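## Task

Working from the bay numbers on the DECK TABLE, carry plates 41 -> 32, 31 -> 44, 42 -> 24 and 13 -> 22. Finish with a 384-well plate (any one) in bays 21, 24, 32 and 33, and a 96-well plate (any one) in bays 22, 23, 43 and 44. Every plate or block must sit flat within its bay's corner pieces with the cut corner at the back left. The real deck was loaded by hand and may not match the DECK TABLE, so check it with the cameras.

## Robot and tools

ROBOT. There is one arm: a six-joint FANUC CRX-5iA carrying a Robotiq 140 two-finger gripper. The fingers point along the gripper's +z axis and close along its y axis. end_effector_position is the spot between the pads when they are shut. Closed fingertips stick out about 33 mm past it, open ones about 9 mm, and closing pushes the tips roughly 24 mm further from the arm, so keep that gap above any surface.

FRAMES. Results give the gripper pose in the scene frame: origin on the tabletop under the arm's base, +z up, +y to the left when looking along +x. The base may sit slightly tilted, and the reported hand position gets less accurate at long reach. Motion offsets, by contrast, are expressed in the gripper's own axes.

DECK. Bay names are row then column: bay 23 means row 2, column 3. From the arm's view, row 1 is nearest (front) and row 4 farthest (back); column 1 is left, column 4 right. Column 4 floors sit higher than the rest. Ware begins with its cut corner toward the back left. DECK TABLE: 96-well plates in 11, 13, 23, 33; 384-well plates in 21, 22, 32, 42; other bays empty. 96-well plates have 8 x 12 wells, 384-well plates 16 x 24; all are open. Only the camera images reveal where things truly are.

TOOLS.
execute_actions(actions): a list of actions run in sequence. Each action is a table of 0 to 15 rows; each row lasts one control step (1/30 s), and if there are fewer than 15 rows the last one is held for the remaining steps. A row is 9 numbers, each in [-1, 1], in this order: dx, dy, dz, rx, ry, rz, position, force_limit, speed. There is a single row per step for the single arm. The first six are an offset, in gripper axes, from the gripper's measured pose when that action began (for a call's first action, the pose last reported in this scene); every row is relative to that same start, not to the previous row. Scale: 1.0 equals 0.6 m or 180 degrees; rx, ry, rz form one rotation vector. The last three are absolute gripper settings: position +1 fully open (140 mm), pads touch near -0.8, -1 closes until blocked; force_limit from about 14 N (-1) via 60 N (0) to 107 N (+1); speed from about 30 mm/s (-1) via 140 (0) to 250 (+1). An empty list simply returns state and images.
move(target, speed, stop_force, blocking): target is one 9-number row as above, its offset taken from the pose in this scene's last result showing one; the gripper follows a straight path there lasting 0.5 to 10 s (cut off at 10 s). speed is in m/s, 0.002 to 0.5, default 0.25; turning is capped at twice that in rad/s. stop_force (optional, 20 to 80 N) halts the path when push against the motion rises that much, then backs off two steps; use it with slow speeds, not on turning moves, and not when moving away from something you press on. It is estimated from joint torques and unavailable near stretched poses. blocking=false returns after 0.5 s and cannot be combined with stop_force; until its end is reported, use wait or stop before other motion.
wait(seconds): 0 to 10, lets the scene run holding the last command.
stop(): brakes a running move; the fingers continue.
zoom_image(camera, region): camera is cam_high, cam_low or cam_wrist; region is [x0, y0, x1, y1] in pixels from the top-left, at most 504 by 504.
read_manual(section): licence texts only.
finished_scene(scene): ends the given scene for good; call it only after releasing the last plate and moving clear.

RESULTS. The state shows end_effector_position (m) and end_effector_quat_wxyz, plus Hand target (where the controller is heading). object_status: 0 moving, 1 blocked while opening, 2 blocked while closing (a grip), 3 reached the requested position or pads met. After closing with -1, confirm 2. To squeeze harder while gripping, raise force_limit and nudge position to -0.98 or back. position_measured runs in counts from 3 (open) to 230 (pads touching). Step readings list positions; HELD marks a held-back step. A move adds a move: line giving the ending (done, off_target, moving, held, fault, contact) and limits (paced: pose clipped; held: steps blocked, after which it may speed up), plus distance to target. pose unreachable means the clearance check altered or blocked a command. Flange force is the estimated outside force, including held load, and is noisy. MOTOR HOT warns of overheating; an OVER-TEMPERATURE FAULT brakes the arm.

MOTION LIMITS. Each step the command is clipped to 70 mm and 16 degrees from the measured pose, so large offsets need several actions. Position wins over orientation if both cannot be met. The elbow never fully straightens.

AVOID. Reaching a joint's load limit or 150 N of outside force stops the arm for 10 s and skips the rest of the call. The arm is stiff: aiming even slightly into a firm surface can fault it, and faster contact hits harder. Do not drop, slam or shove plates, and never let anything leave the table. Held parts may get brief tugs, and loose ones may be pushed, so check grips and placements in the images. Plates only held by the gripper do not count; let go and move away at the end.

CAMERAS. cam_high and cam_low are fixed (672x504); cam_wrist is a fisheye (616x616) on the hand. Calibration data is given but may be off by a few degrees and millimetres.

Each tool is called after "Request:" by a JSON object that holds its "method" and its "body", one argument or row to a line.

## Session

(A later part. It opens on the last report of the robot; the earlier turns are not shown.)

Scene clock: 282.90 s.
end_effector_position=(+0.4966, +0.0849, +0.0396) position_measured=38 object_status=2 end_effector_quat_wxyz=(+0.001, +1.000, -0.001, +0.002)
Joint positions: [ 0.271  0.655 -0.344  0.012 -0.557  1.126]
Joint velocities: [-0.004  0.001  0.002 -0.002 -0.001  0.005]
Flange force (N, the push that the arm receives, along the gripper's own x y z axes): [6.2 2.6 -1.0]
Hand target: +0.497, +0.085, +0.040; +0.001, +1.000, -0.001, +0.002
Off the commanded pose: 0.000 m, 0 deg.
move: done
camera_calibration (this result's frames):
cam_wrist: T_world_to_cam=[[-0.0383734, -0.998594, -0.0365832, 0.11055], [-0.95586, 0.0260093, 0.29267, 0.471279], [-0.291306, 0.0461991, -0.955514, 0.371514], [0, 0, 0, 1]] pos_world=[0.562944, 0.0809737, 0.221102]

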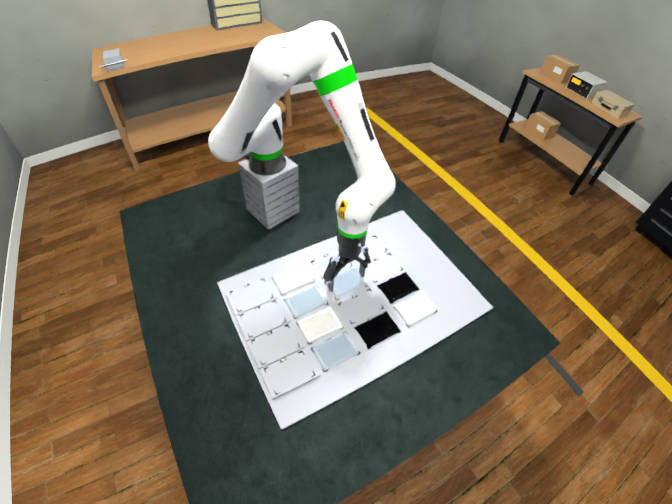

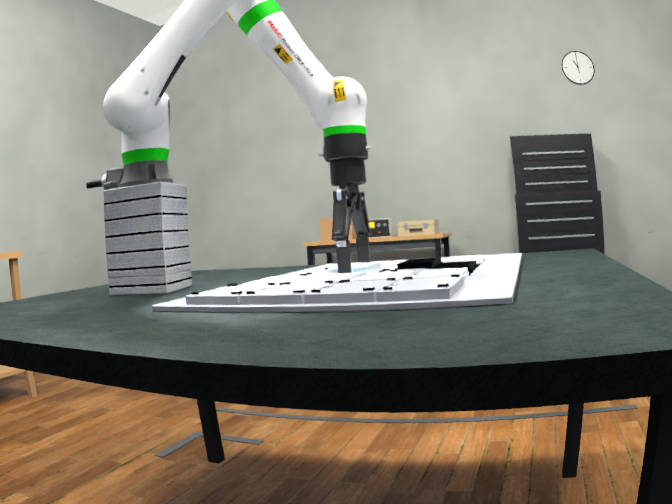

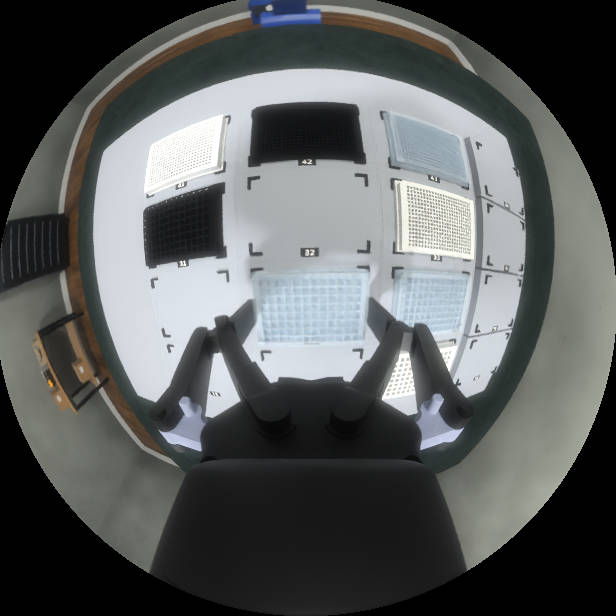

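Request:
{"method": "move", "body": {
  "target": [-0.0005, 0.0003, 0.0122, 0, 0, 0, -0.98, -0.2, -0.5],
  "speed": 0.01,
  "stop_force": 20
}}

Request:
{"method": "zoom_image", "body": {
  "camera": "cam_wrist",
  "region": [235, 240, 285, 290]
}}

Request:
{"method": "zoom_image", "body": {
  "camera": "cam_wrist",
  "region": [340, 240, 390, 290]
}}

Scene clock: 308.00 s.
end_effector_position=(+0.4963, +0.0846, +0.0324) position_measured=38 object_status=2 end_effector_quat_wxyz=(+0.001, +1.000, -0.001, +0.002)
Joint positions: [ 0.271  0.671 -0.343  0.012 -0.542  1.126]
Joint velocities: [-0.001  0.001  0.     0.002 -0.     0.   ]
Flange force (N, the push that the arm receives, along the gripper's own x y z axes): [2.0 -0.1 1.1]
Hand target: +0.496, +0.085, +0.032; +0.001, +1.000, -0.001, +0.002
Off the commanded pose: 0.000 m, 0 deg.
move: done
camera_calibration (this result's frames):
cam_wrist: T_world_to_cam=[[-0.0383939, -0.998594, -0.0365542, 0.110068], [-0.955863, 0.0260381, 0.292656, 0.473166], [-0.291293, 0.046177, -0.955519, 0.364492], [0, 0, 0, 1]] pos_world=[0.562682, 0.0807622, 0.213827]

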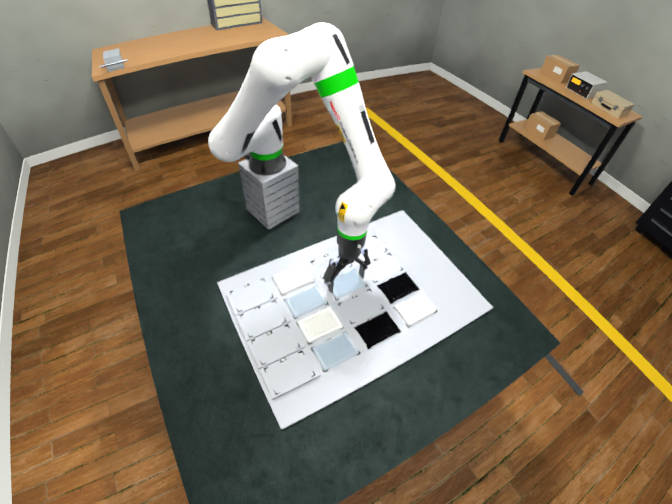

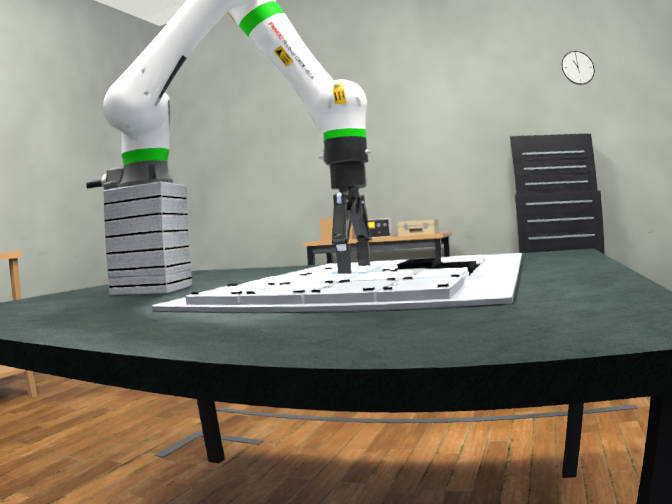

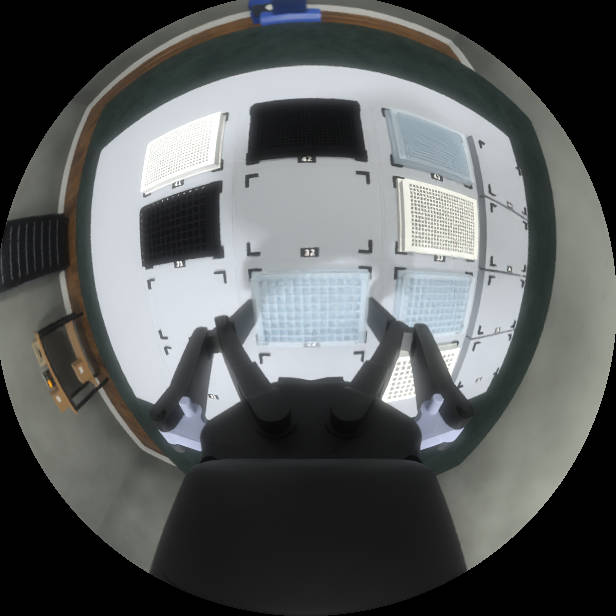

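Region (235, 240, 285, 290) of cam_wrist's 616x616 image, scaled by 10.080, with more detail than that image has.

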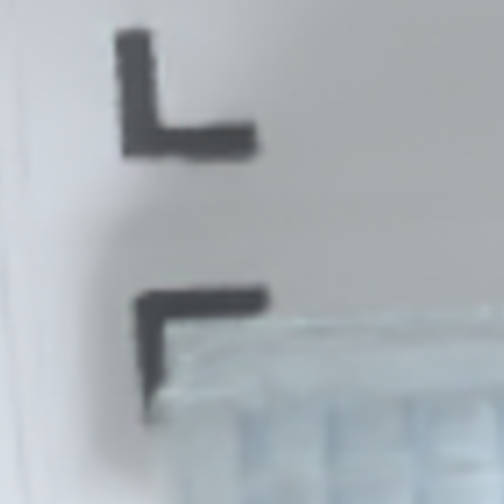

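Region (340, 240, 390, 290) of cam_wrist's 616x616 image, scaled by 10.080, with more detail than that image has.

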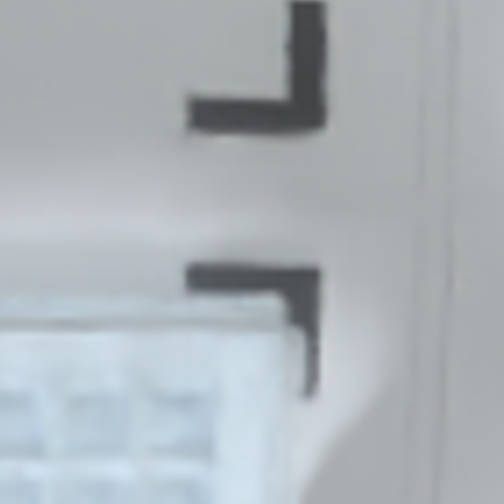

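Request:
{"method": "execute_actions", "body": {
  "actions": [
    [[0,0,0.0008,0,0,0,-0.98,-0.2,-0.5],[0,0,0.0008,0,0,0,1,-0.2,0.3],[0,0,0.0008,0,0,0,1,-0.2,0.3],[0,0,0.0008,0,0,0,1,-0.2,0.3],[0,0,0.0008,0,0,0,1,-0.2,0.3],[0.0007,0,0.0005,0,0,0,1,-0.2,0.3],[0.0048,0,0,0,0,0,1,-0.2,0.3],[0.0136,0,0,0,0,0,1,-0.2,0.3],[0.0264,0,0,0,0,0,1,-0.2,0.3],[0.0417,0,0,0,0,0,1,-0.2,0.3],[0.0569,0,0,0,0,0,1,-0.2,0.3],[0.0697,0,0,0,0,0,1,-0.2,0.3],[0.0785,0,0,0,0,0,1,-0.2,0.3],[0.0826,0,0,0,0,0,1,-0.2,0.3],[0.0833,0,0,0,0,0,1,-0.2,0.3]]
  ]
}}

Request:
{"method": "wait", "body": {
  "seconds": 0
}}

Scene clock: 351.30 s.
end_effector_position=(+0.5297, +0.0843, +0.0334) position_measured=3 object_status=3 end_effector_quat_wxyz=(+0.002, +1.000, -0.001, +0.004)
Joint positions: [ 0.245  0.713 -0.248  0.016 -0.591  1.149]
Joint velocities: [-0.128  0.232  0.504  0.007 -0.257  0.123]
Flange force (N, the push that the arm receives, along the gripper's own x y z axes): [0.1 -0.3 0.8]
Hand target: +0.545, +0.084, +0.033; +0.002, +1.000, -0.001, +0.003
Off the commanded pose: 0.017 m, 0 deg.
Step readings (end_effector_position):
0: (+0.4963, +0.0846, +0.0323)
1: (+0.4963, +0.0846, +0.0323)
2: (+0.4963, +0.0846, +0.0322)
4: (+0.4963, +0.0846, +0.0320)
8: (+0.4974, +0.0847, +0.0321)
15: end_effector_position above
camera_calibration (this result's frames):
cam_wrist: T_world_to_cam=[[-0.0384343, -0.998632, -0.0354408, 0.111092], [-0.957082, 0.0265932, 0.288595, 0.505537], [-0.287258, 0.0450117, -0.956795, 0.373236], [0, 0, 0, 1]] pos_world=[0.595325, 0.0806958, 0.215152]

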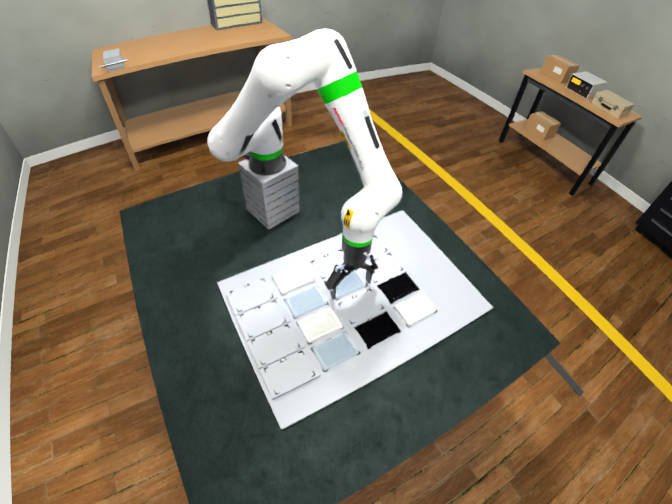

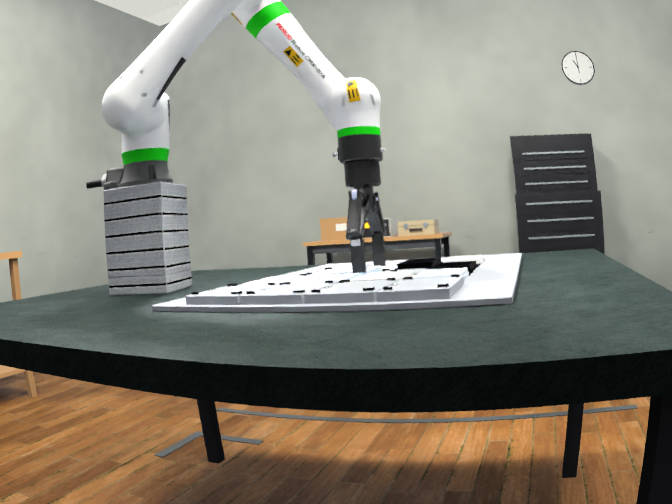

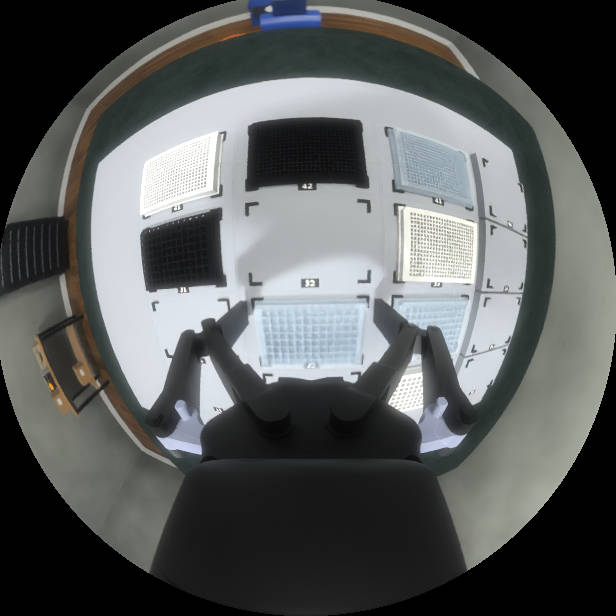

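Scene clock: 351.30 s.
end_effector_position=(+0.5297, +0.0843, +0.0334) position_measured=3 object_status=3 end_effector_quat_wxyz=(+0.002, +1.000, -0.001, +0.004)
Joint positions: [ 0.245  0.713 -0.248  0.016 -0.591  1.149]
Joint velocities: [-0.128  0.232  0.504  0.007 -0.257  0.123]
Flange force (N, the push that the arm receives, along the gripper's own x y z axes): [0.1 -0.3 0.8]
Hand target: +0.545, +0.084, +0.033; +0.002, +1.000, -0.001, +0.003
Off the commanded pose: 0.017 m, 0 deg.
camera_calibration (this result's frames):
cam_wrist: T_world_to_cam=[[-0.0384343, -0.998632, -0.0354408, 0.111092], [-0.957082, 0.0265932, 0.288595, 0.505537], [-0.287258, 0.0450117, -0.956795, 0.373236], [0, 0, 0, 1]] pos_world=[0.595325, 0.0806958, 0.215152]

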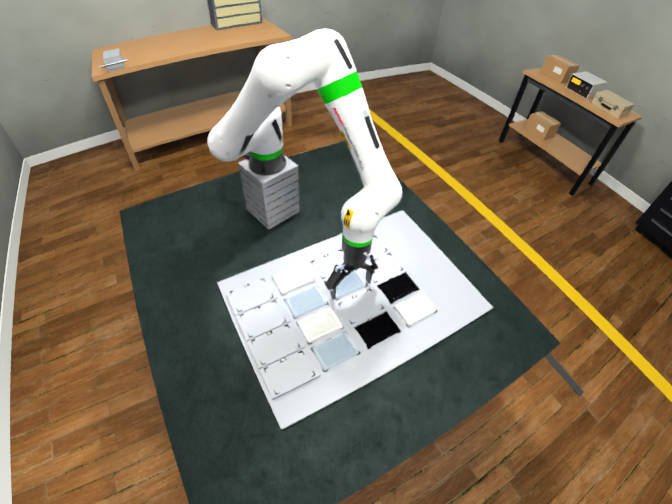

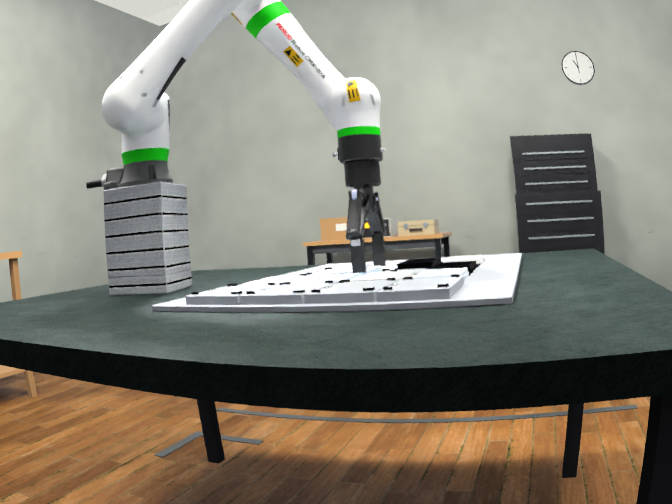

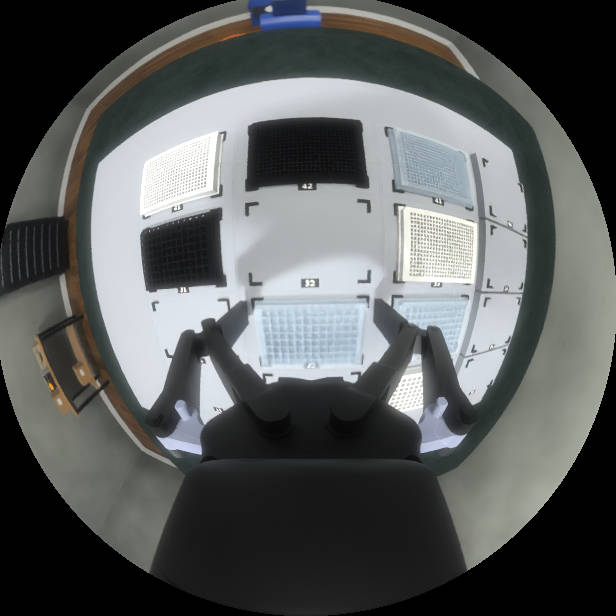

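Request:
{"method": "wait", "body": {
  "seconds": 0
}}

Scene clock: 355.97 s.
end_effector_position=(+0.5455, +0.0843, +0.0333) position_measured=3 object_status=3 end_effector_quat_wxyz=(+0.002, +1.000, -0.001, +0.003)
Joint positions: [ 0.233  0.737 -0.198  0.014 -0.618  1.163]
Joint velocities: [-0.    -0.     0.001 -0.    -0.     0.   ]
Flange force (N, the push that the arm receives, along the gripper's own x y z axes): [6.5 0.2 0.7]
Hand target: +0.545, +0.084, +0.033; +0.002, +1.000, -0.001, +0.003
Off the commanded pose: 0.001 m, 0 deg.
camera_calibration (this result's frames):
cam_wrist: T_world_to_cam=[[-0.0384241, -0.998624, -0.0356954, 0.111633], [-0.956863, 0.0264752, 0.289332, 0.520517], [-0.287988, 0.0452729, -0.956563, 0.37798], [0, 0, 0, 1]] pos_world=[0.611207, 0.0805862, 0.214944]

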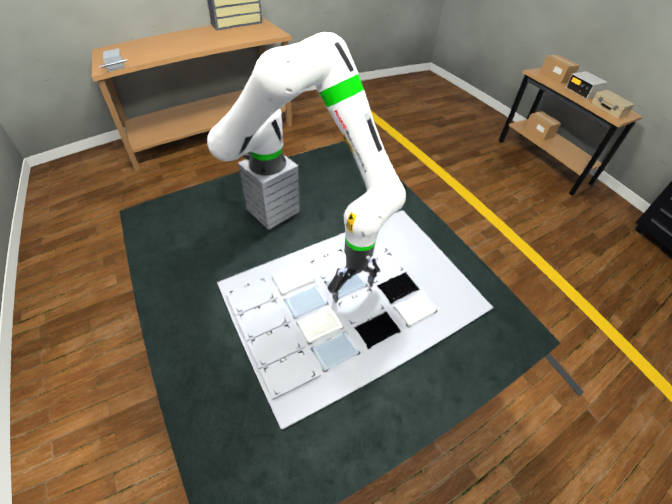

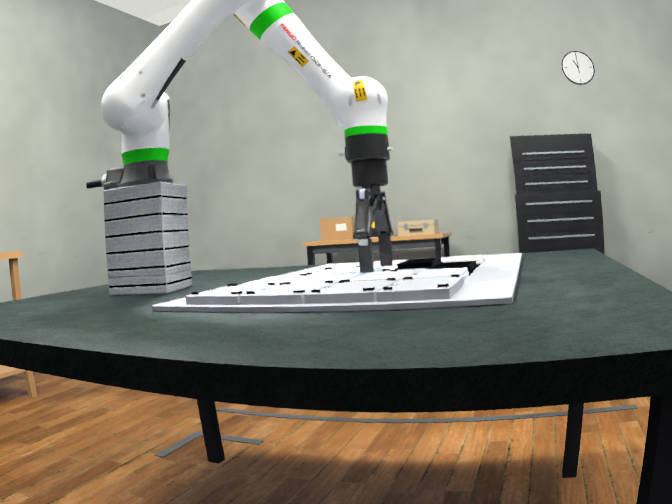

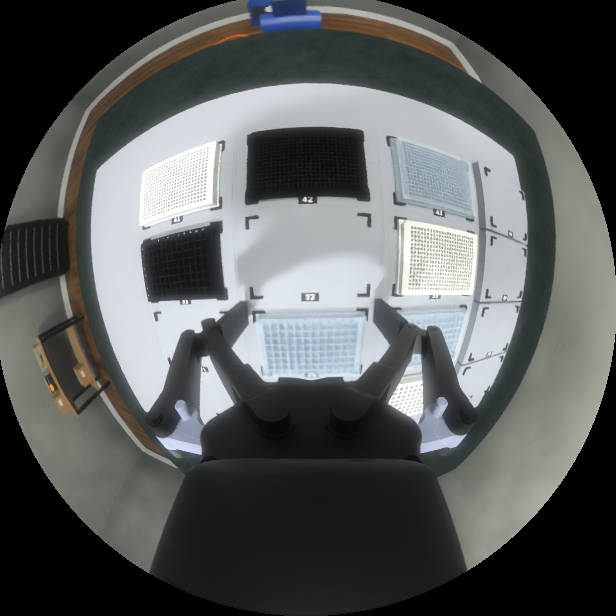

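Request:
{"method": "move", "body": {
  "target": [0.2757, -0.0026, 0.0053, 0.0003, -0.0012, -0.0001, 1, -1, 0.3],
  "speed": 0.35
}}

Request:
{"method": "zoom_image", "body": {
  "camera": "cam_wrist",
  "region": [235, 240, 285, 290]
}}

Request:
{"method": "zoom_image", "body": {
  "camera": "cam_wrist",
  "region": [340, 240, 390, 290]
}}

Request:
{"method": "zoom_image", "body": {
  "camera": "cam_wrist",
  "region": [220, 250, 400, 370]
}}

Scene clock: 398.27 s.
end_effector_position=(+0.7109, +0.0858, +0.0315) position_measured=3 object_status=3 end_effector_quat_wxyz=(+0.001, +1.000, -0.000, +0.002)
Joint positions: [ 0.141  1.033  0.408  0.005 -0.93   1.263]
Joint velocities: [-0.002  0.005  0.01  -0.003 -0.009  0.002]
Flange force (N, the push that the arm receives, along the gripper's own x y z axes): [5.6 0.8 1.9]
Hand target: +0.711, +0.086, +0.031; +0.001, +1.000, -0.000, +0.001
Off the commanded pose: 0.000 m, 0 deg.
move: done
camera_calibration (this result's frames):
cam_wrist: T_world_to_cam=[[-0.0376519, -0.998603, -0.0370626, 0.118974], [-0.955866, 0.0251763, 0.292722, 0.678579], [-0.29138, 0.0464484, -0.955479, 0.426097], [0, 0, 0, 1]] pos_world=[0.777266, 0.0819326, 0.212901]

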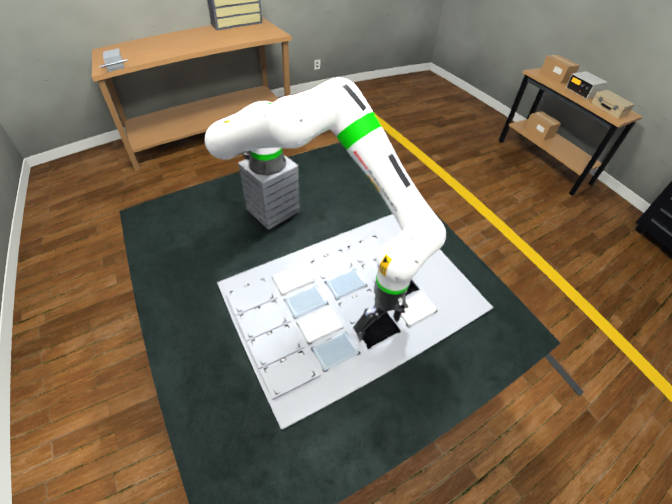

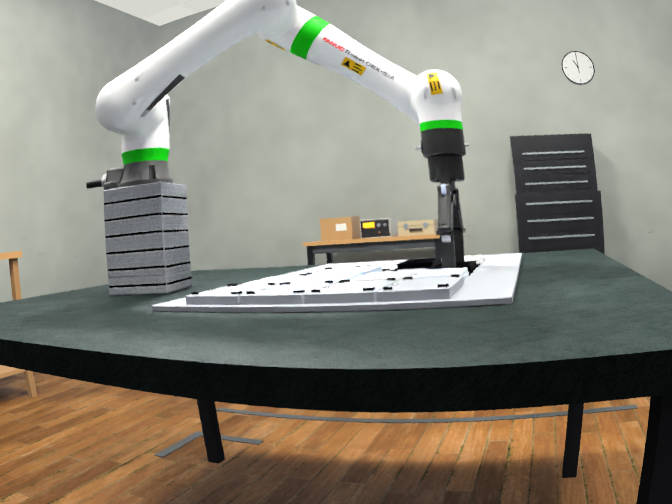

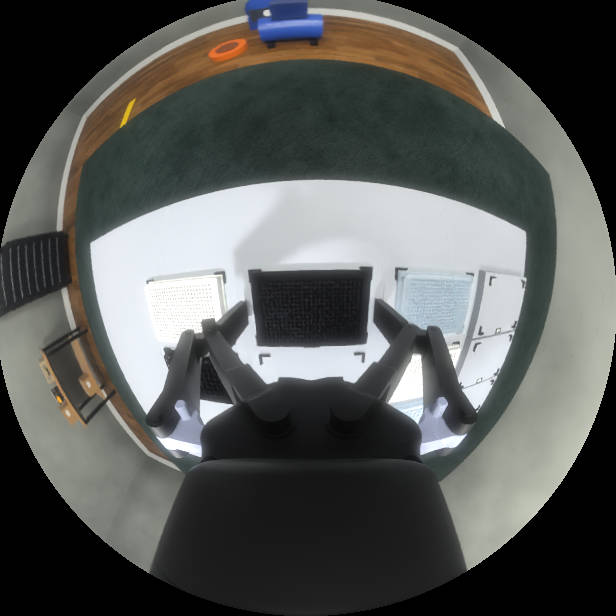

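Region (235, 240, 285, 290) of cam_wrist's 616x616 image, scaled by 10.080, with more detail than that image has.

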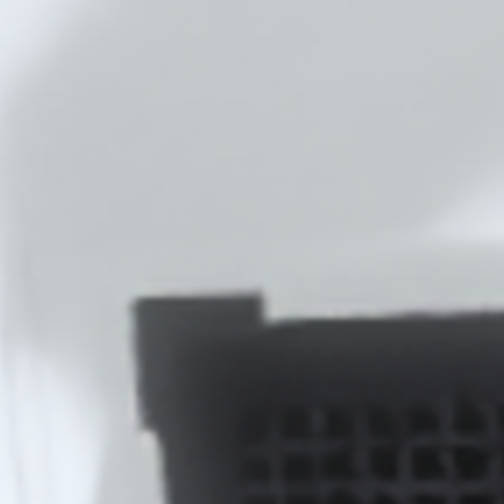

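Region (340, 240, 390, 290) of cam_wrist's 616x616 image, scaled by 10.080, with more detail than that image has.

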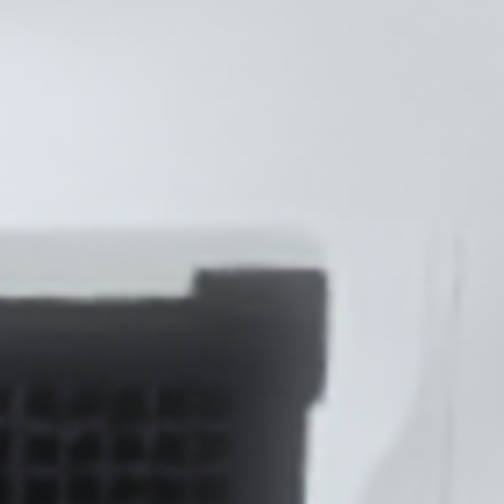

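Region (220, 250, 400, 370) of cam_wrist's 616x616 image, scaled by 2.800, with more detail than that image has.

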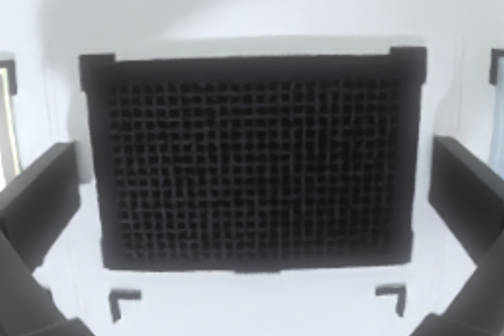

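Request:
{"method": "execute_actions", "body": {
  "actions": [
    [[-0.0005,0.0005,0.0005,0,0,0,-1,-1,-0.5],[-0.0005,0.0005,0.0005,0,0,0,-1,-1,-0.5],[-0.0005,0.0005,0.0005,0,0,0,-1,-1,-0.5],[-0.0005,0.0005,0.0005,0,0,0,-1,-1,-0.5],[-0.0005,0.0005,0.0005,0,0,0,-1,-1,-0.5],[-0.0005,0.0005,0.0005,0,0,0,-1,-1,-0.5],[-0.0005,0.0005,0.0005,0,0,0,-1,-1,-0.5],[-0.0005,0.0005,0.0005,0,0,0,-1,-1,-0.5],[-0.0005,0.0005,0.0005,0,0,0,-1,-1,-0.5],[-0.0005,0.0005,-0.0005,0,0,0,-1,-1,-0.5],[-0.0005,0.0005,-0.002,0,0,0,-1,-1,-0.5],[-0.0005,0.0005,-0.005,0,0,0,-1,-1,-0.5],[-0.0005,0.0005,-0.009,0,0,0,-1,-1,-0.5],[-0.0005,0.0005,-0.013,0,0,0,-0.98,-0.2,-0.5],[-0.0005,0.0005,-0.016,0,0,0,-0.98,-0.2,-0.5]]
  ]
}}

Scene clock: 428.97 s.
end_effector_position=(+0.7105, +0.0855, +0.0357) position_measured=38 object_status=0 end_effector_quat_wxyz=(+0.001, +1.000, -0.000, +0.002)
Joint positions: [ 0.141  1.026  0.405  0.005 -0.935  1.263]
Joint velocities: [-0.001 -0.086 -0.016 -0.    -0.071  0.   ]
Flange force (N, the push that the arm receives, along the gripper's own x y z axes): [1.9 -1.8 6.6]
Hand target: +0.711, +0.086, +0.041; +0.001, +1.000, -0.000, +0.002
Off the commanded pose: 0.005 m, 0 deg.
Step readings (end_effector_position):
0: (+0.7109, +0.0858, +0.0314)
1: (+0.7109, +0.0858, +0.0314)
2: (+0.7108, +0.0858, +0.0313)
4: (+0.7105, +0.0856, +0.0310)
8: (+0.7106, +0.0856, +0.0312)
15: end_effector_position above
camera_calibration (this result's frames):
cam_wrist: T_world_to_cam=[[-0.0377749, -0.998596, -0.0371279, 0.118901], [-0.955844, 0.0252719, 0.292787, 0.677008], [-0.291437, 0.0465485, -0.955457, 0.430055], [0, 0, 0, 1]] pos_world=[0.776939, 0.0816067, 0.217095]

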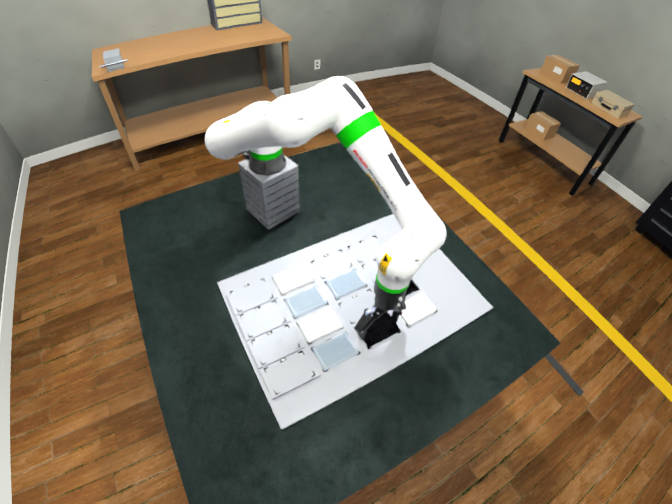

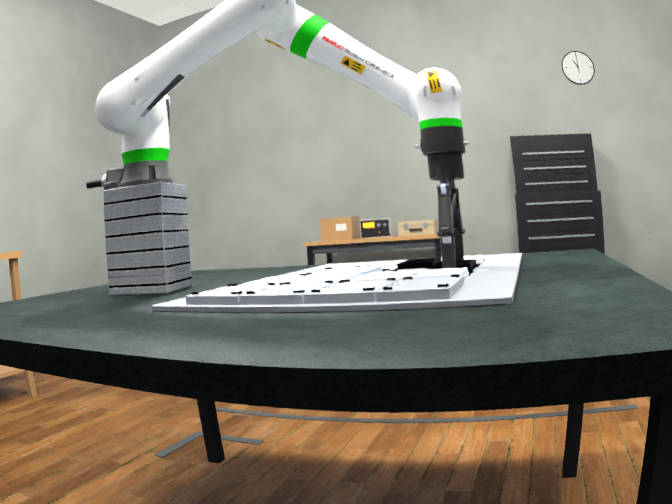

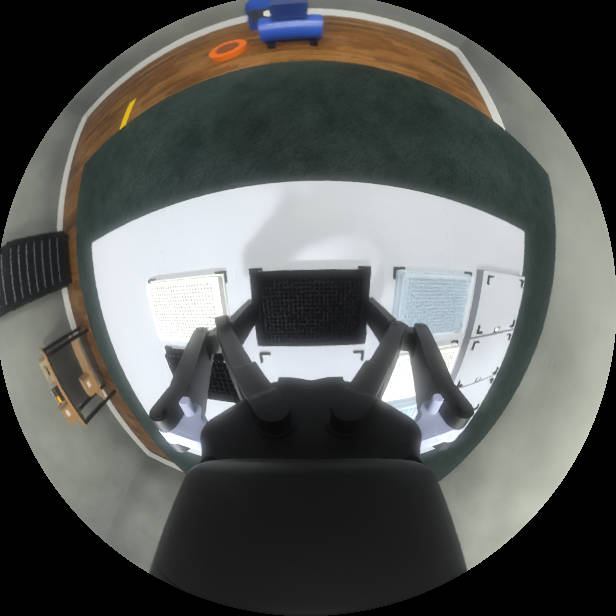

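Request:
{"method": "wait", "body": {
  "seconds": 0
}}

Request:
{"method": "zoom_image", "body": {
  "camera": "cam_wrist",
  "region": [235, 240, 285, 290]
}}

Request:
{"method": "zoom_image", "body": {
  "camera": "cam_wrist",
  "region": [340, 240, 390, 290]
}}

Scene clock: 437.40 s.
end_effector_position=(+0.7106, +0.0856, +0.0410) position_measured=38 object_status=2 end_effector_quat_wxyz=(+0.001, +1.000, -0.000, +0.002)
Joint positions: [ 0.141  1.017  0.404  0.005 -0.942  1.263]
Joint velocities: [ 0.001  0.    -0.    -0.    -0.     0.001]
Flange force (N, the push that the arm receives, along the gripper's own x y z axes): [0.9 2.8 2.2]
Hand target: +0.711, +0.086, +0.041; +0.001, +1.000, -0.000, +0.002
Off the commanded pose: 0.000 m, 0 deg.
camera_calibration (this result's frames):
cam_wrist: T_world_to_cam=[[-0.0376271, -0.998604, -0.0370787, 0.119037], [-0.95587, 0.0251483, 0.292713, 0.675491], [-0.291372, 0.0464564, -0.955481, 0.435106], [0, 0, 0, 1]] pos_world=[0.776937, 0.0816695, 0.222425]

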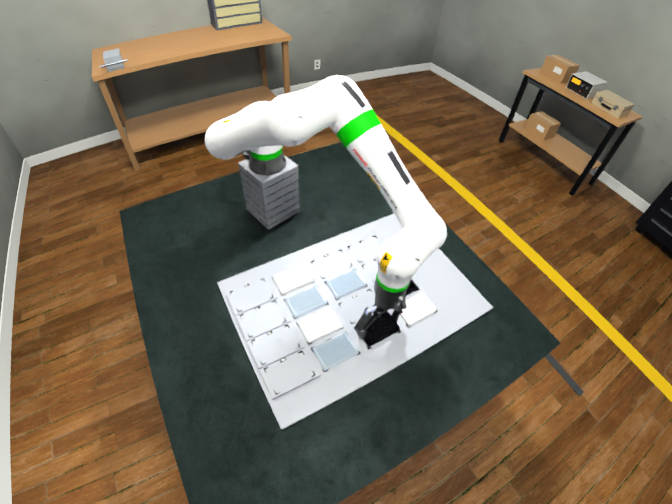

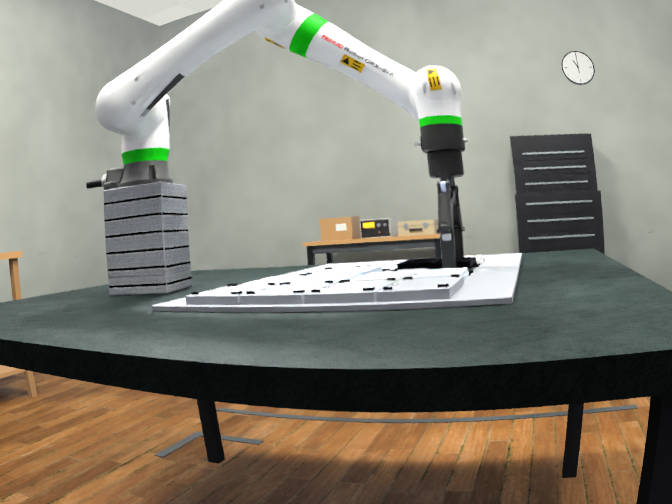

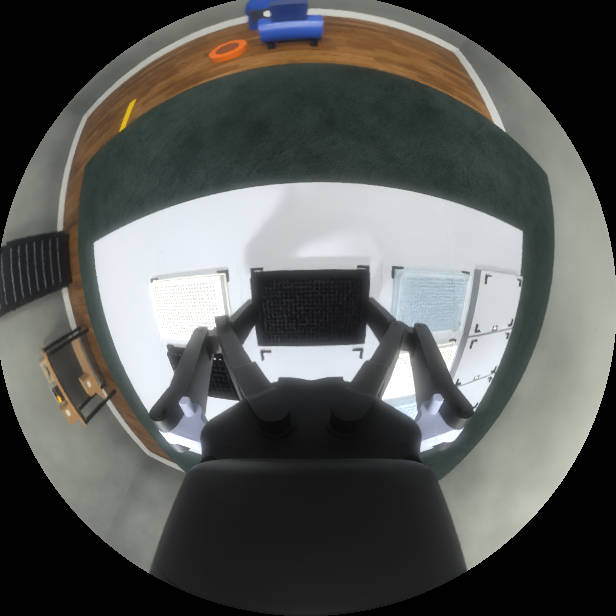

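Region (235, 240, 285, 290) of cam_wrist's 616x616 image, scaled by 10.080, with more detail than that image has.

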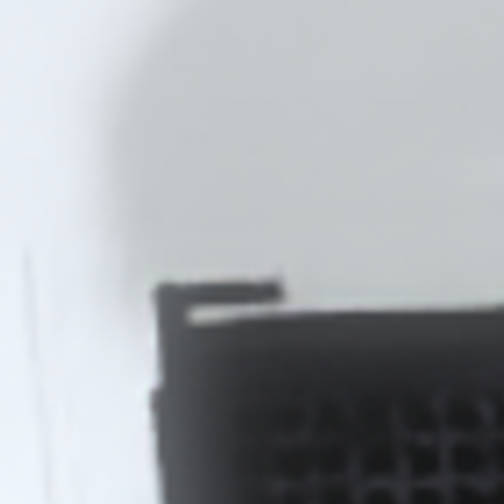

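Region (340, 240, 390, 290) of cam_wrist's 616x616 image, scaled by 10.080, with more detail than that image has.

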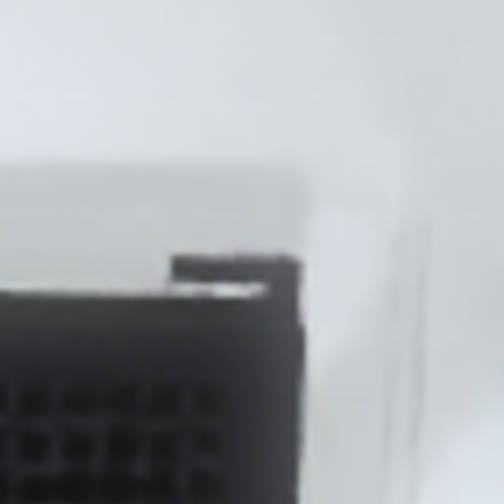

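Request:
{"method": "move", "body": {
  "target": [-0.1785, 0.0008, 0.0013, 0, 0, 0, -0.98, -0.2, -0.5],
  "speed": 0.3
}}

Request:
{"method": "zoom_image", "body": {
  "camera": "cam_wrist",
  "region": [235, 240, 285, 290]
}}

Request:
{"method": "zoom_image", "body": {
  "camera": "cam_wrist",
  "region": [340, 240, 390, 290]
}}

Scene clock: 451.90 s.
end_effector_position=(+0.6035, +0.0851, +0.0397) position_measured=38 object_status=2 end_effector_quat_wxyz=(+0.001, +1.000, -0.000, +0.001)
Joint positions: [ 0.194  0.818 -0.004  0.007 -0.733  1.207]
Joint velocities: [ 0.001 -0.003 -0.008  0.003  0.006 -0.007]
Flange force (N, the push that the arm receives, along the gripper's own x y z axes): [-0.8 1.1 2.8]
Hand target: +0.603, +0.085, +0.040; +0.001, +1.000, -0.000, +0.002
Off the commanded pose: 0.000 m, 0 deg.
move: done
camera_calibration (this result's frames):
cam_wrist: T_world_to_cam=[[-0.0380265, -0.998599, -0.0368084, 0.114654], [-0.955778, 0.025597, 0.292972, 0.573433], [-0.29162, 0.0463214, -0.955412, 0.402843], [0, 0, 0, 1]] pos_world=[0.669911, 0.0811554, 0.221101]

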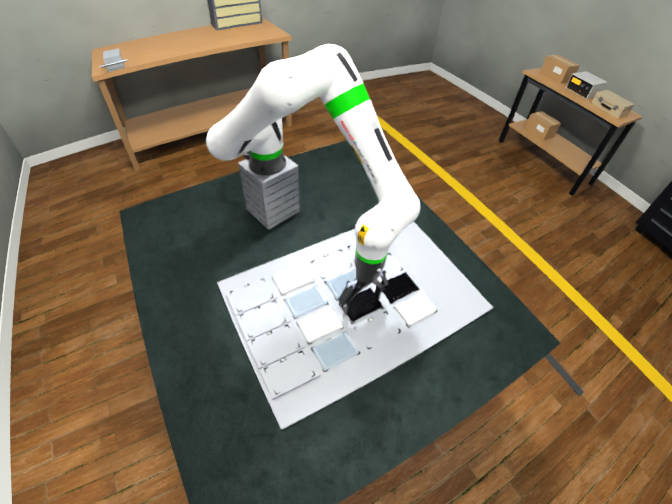

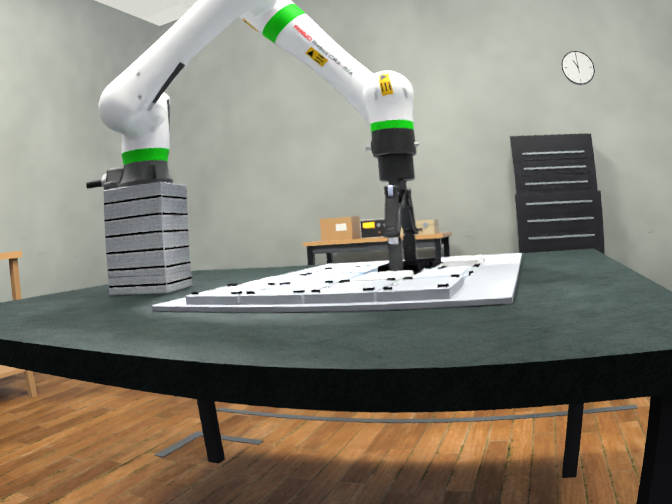

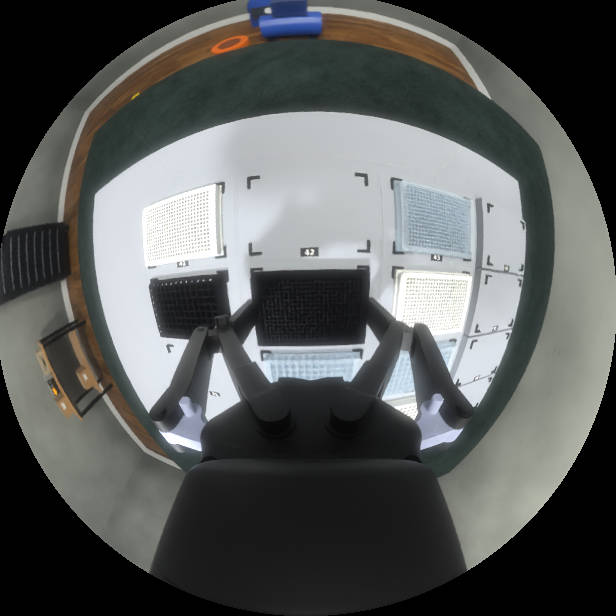

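Region (235, 240, 285, 290) of cam_wrist's 616x616 image, scaled by 10.080, with more detail than that image has.

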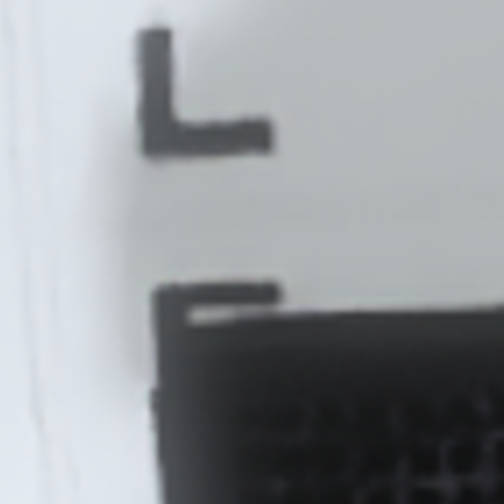

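Region (340, 240, 390, 290) of cam_wrist's 616x616 image, scaled by 10.080, with more detail than that image has.

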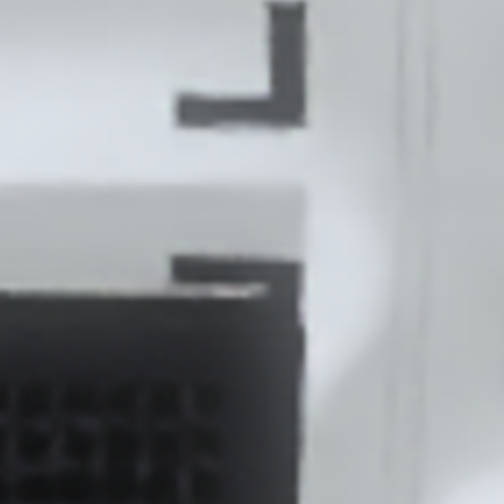

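Request:
{"method": "move", "body": {
  "target": [0, 0, 0.0118, 0, 0, 0, -0.98, -0.2, -0.5],
  "speed": 0.01,
  "stop_force": 20
}}

Request:
{"method": "zoom_image", "body": {
  "camera": "cam_wrist",
  "region": [235, 240, 285, 290]
}}

Request:
{"method": "zoom_image", "body": {
  "camera": "cam_wrist",
  "region": [340, 240, 390, 290]
}}

Request:
{"method": "zoom_image", "body": {
  "camera": "cam_wrist",
  "region": [380, 240, 490, 350]
}}

Scene clock: 464.17 s.
end_effector_position=(+0.6035, +0.0850, +0.0326) position_measured=38 object_status=2 end_effector_quat_wxyz=(+0.001, +1.000, -0.000, +0.001)
Joint positions: [ 0.194  0.831 -0.002  0.007 -0.722  1.207]
Joint velocities: [ 0.001  0.001  0.     0.     0.001 -0.001]
Flange force (N, the push that the arm receives, along the gripper's own x y z axes): [4.7 -1.3 3.4]
Hand target: +0.604, +0.085, +0.033; +0.001, +1.000, -0.000, +0.001
Off the commanded pose: 0.000 m, 0 deg.
move: done
camera_calibration (this result's frames):
cam_wrist: T_world_to_cam=[[-0.038016, -0.9986, -0.0367755, 0.114362], [-0.955783, 0.0255973, 0.292955, 0.575533], [-0.291604, 0.0462864, -0.955419, 0.396128], [0, 0, 0, 1]] pos_world=[0.669945, 0.0811341, 0.214069]

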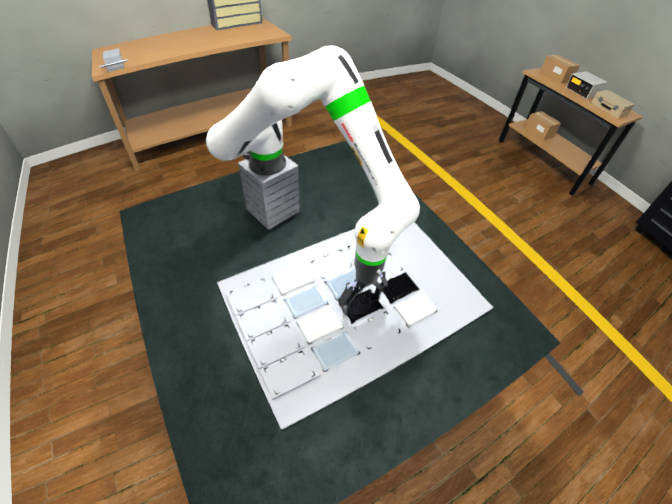

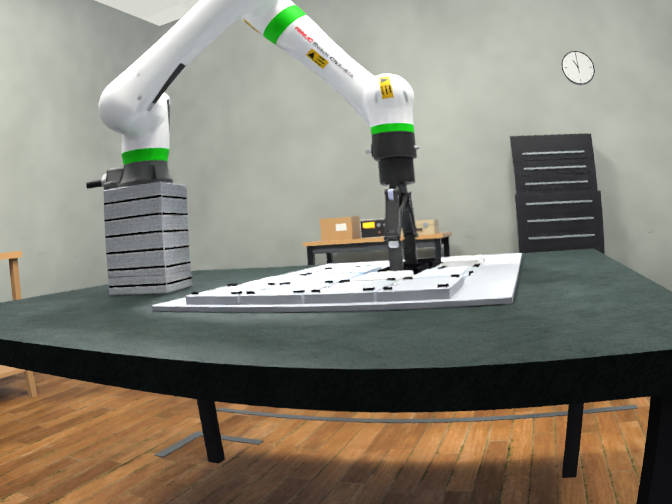

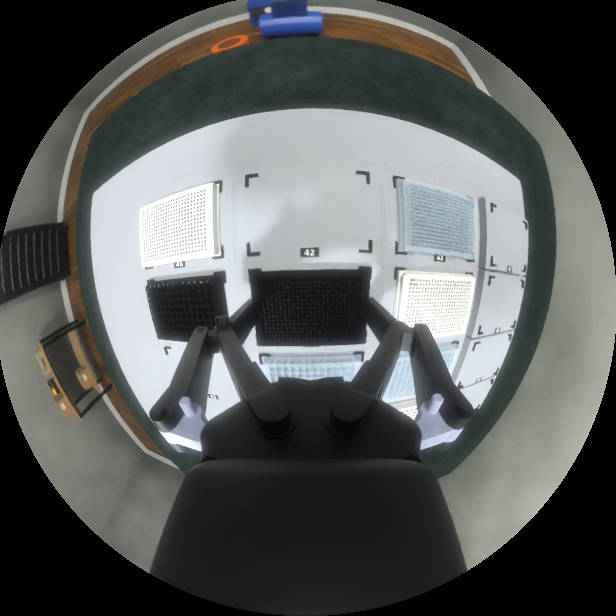

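Region (235, 240, 285, 290) of cam_wrist's 616x616 image, scaled by 10.080, with more detail than that image has.

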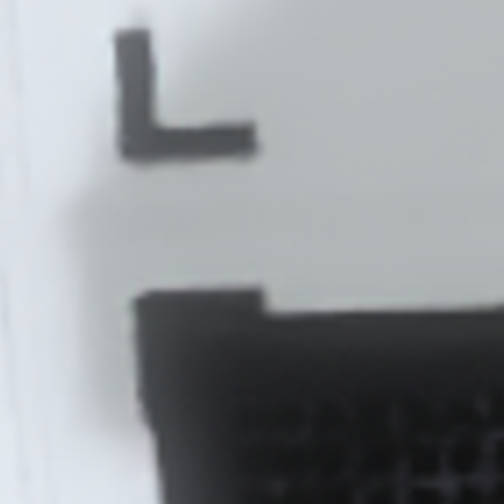

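Region (340, 240, 390, 290) of cam_wrist's 616x616 image, scaled by 10.080, with more detail than that image has.

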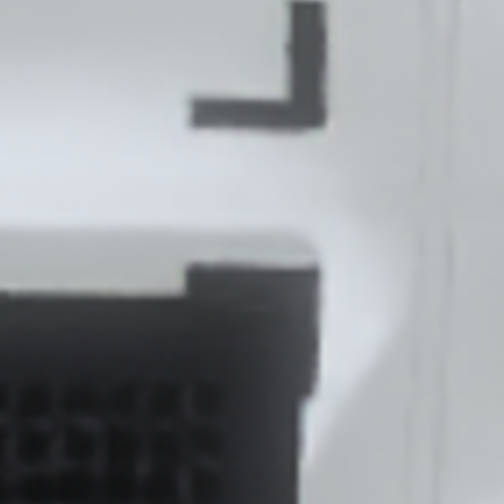

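Region (380, 240, 490, 350) of cam_wrist's 616x616 image, scaled by 4.582, with more detail than that image has.

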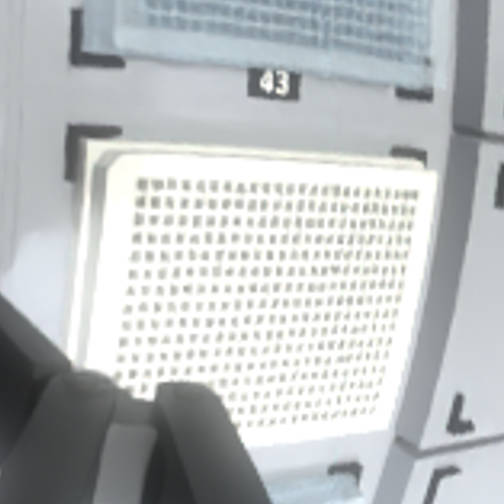

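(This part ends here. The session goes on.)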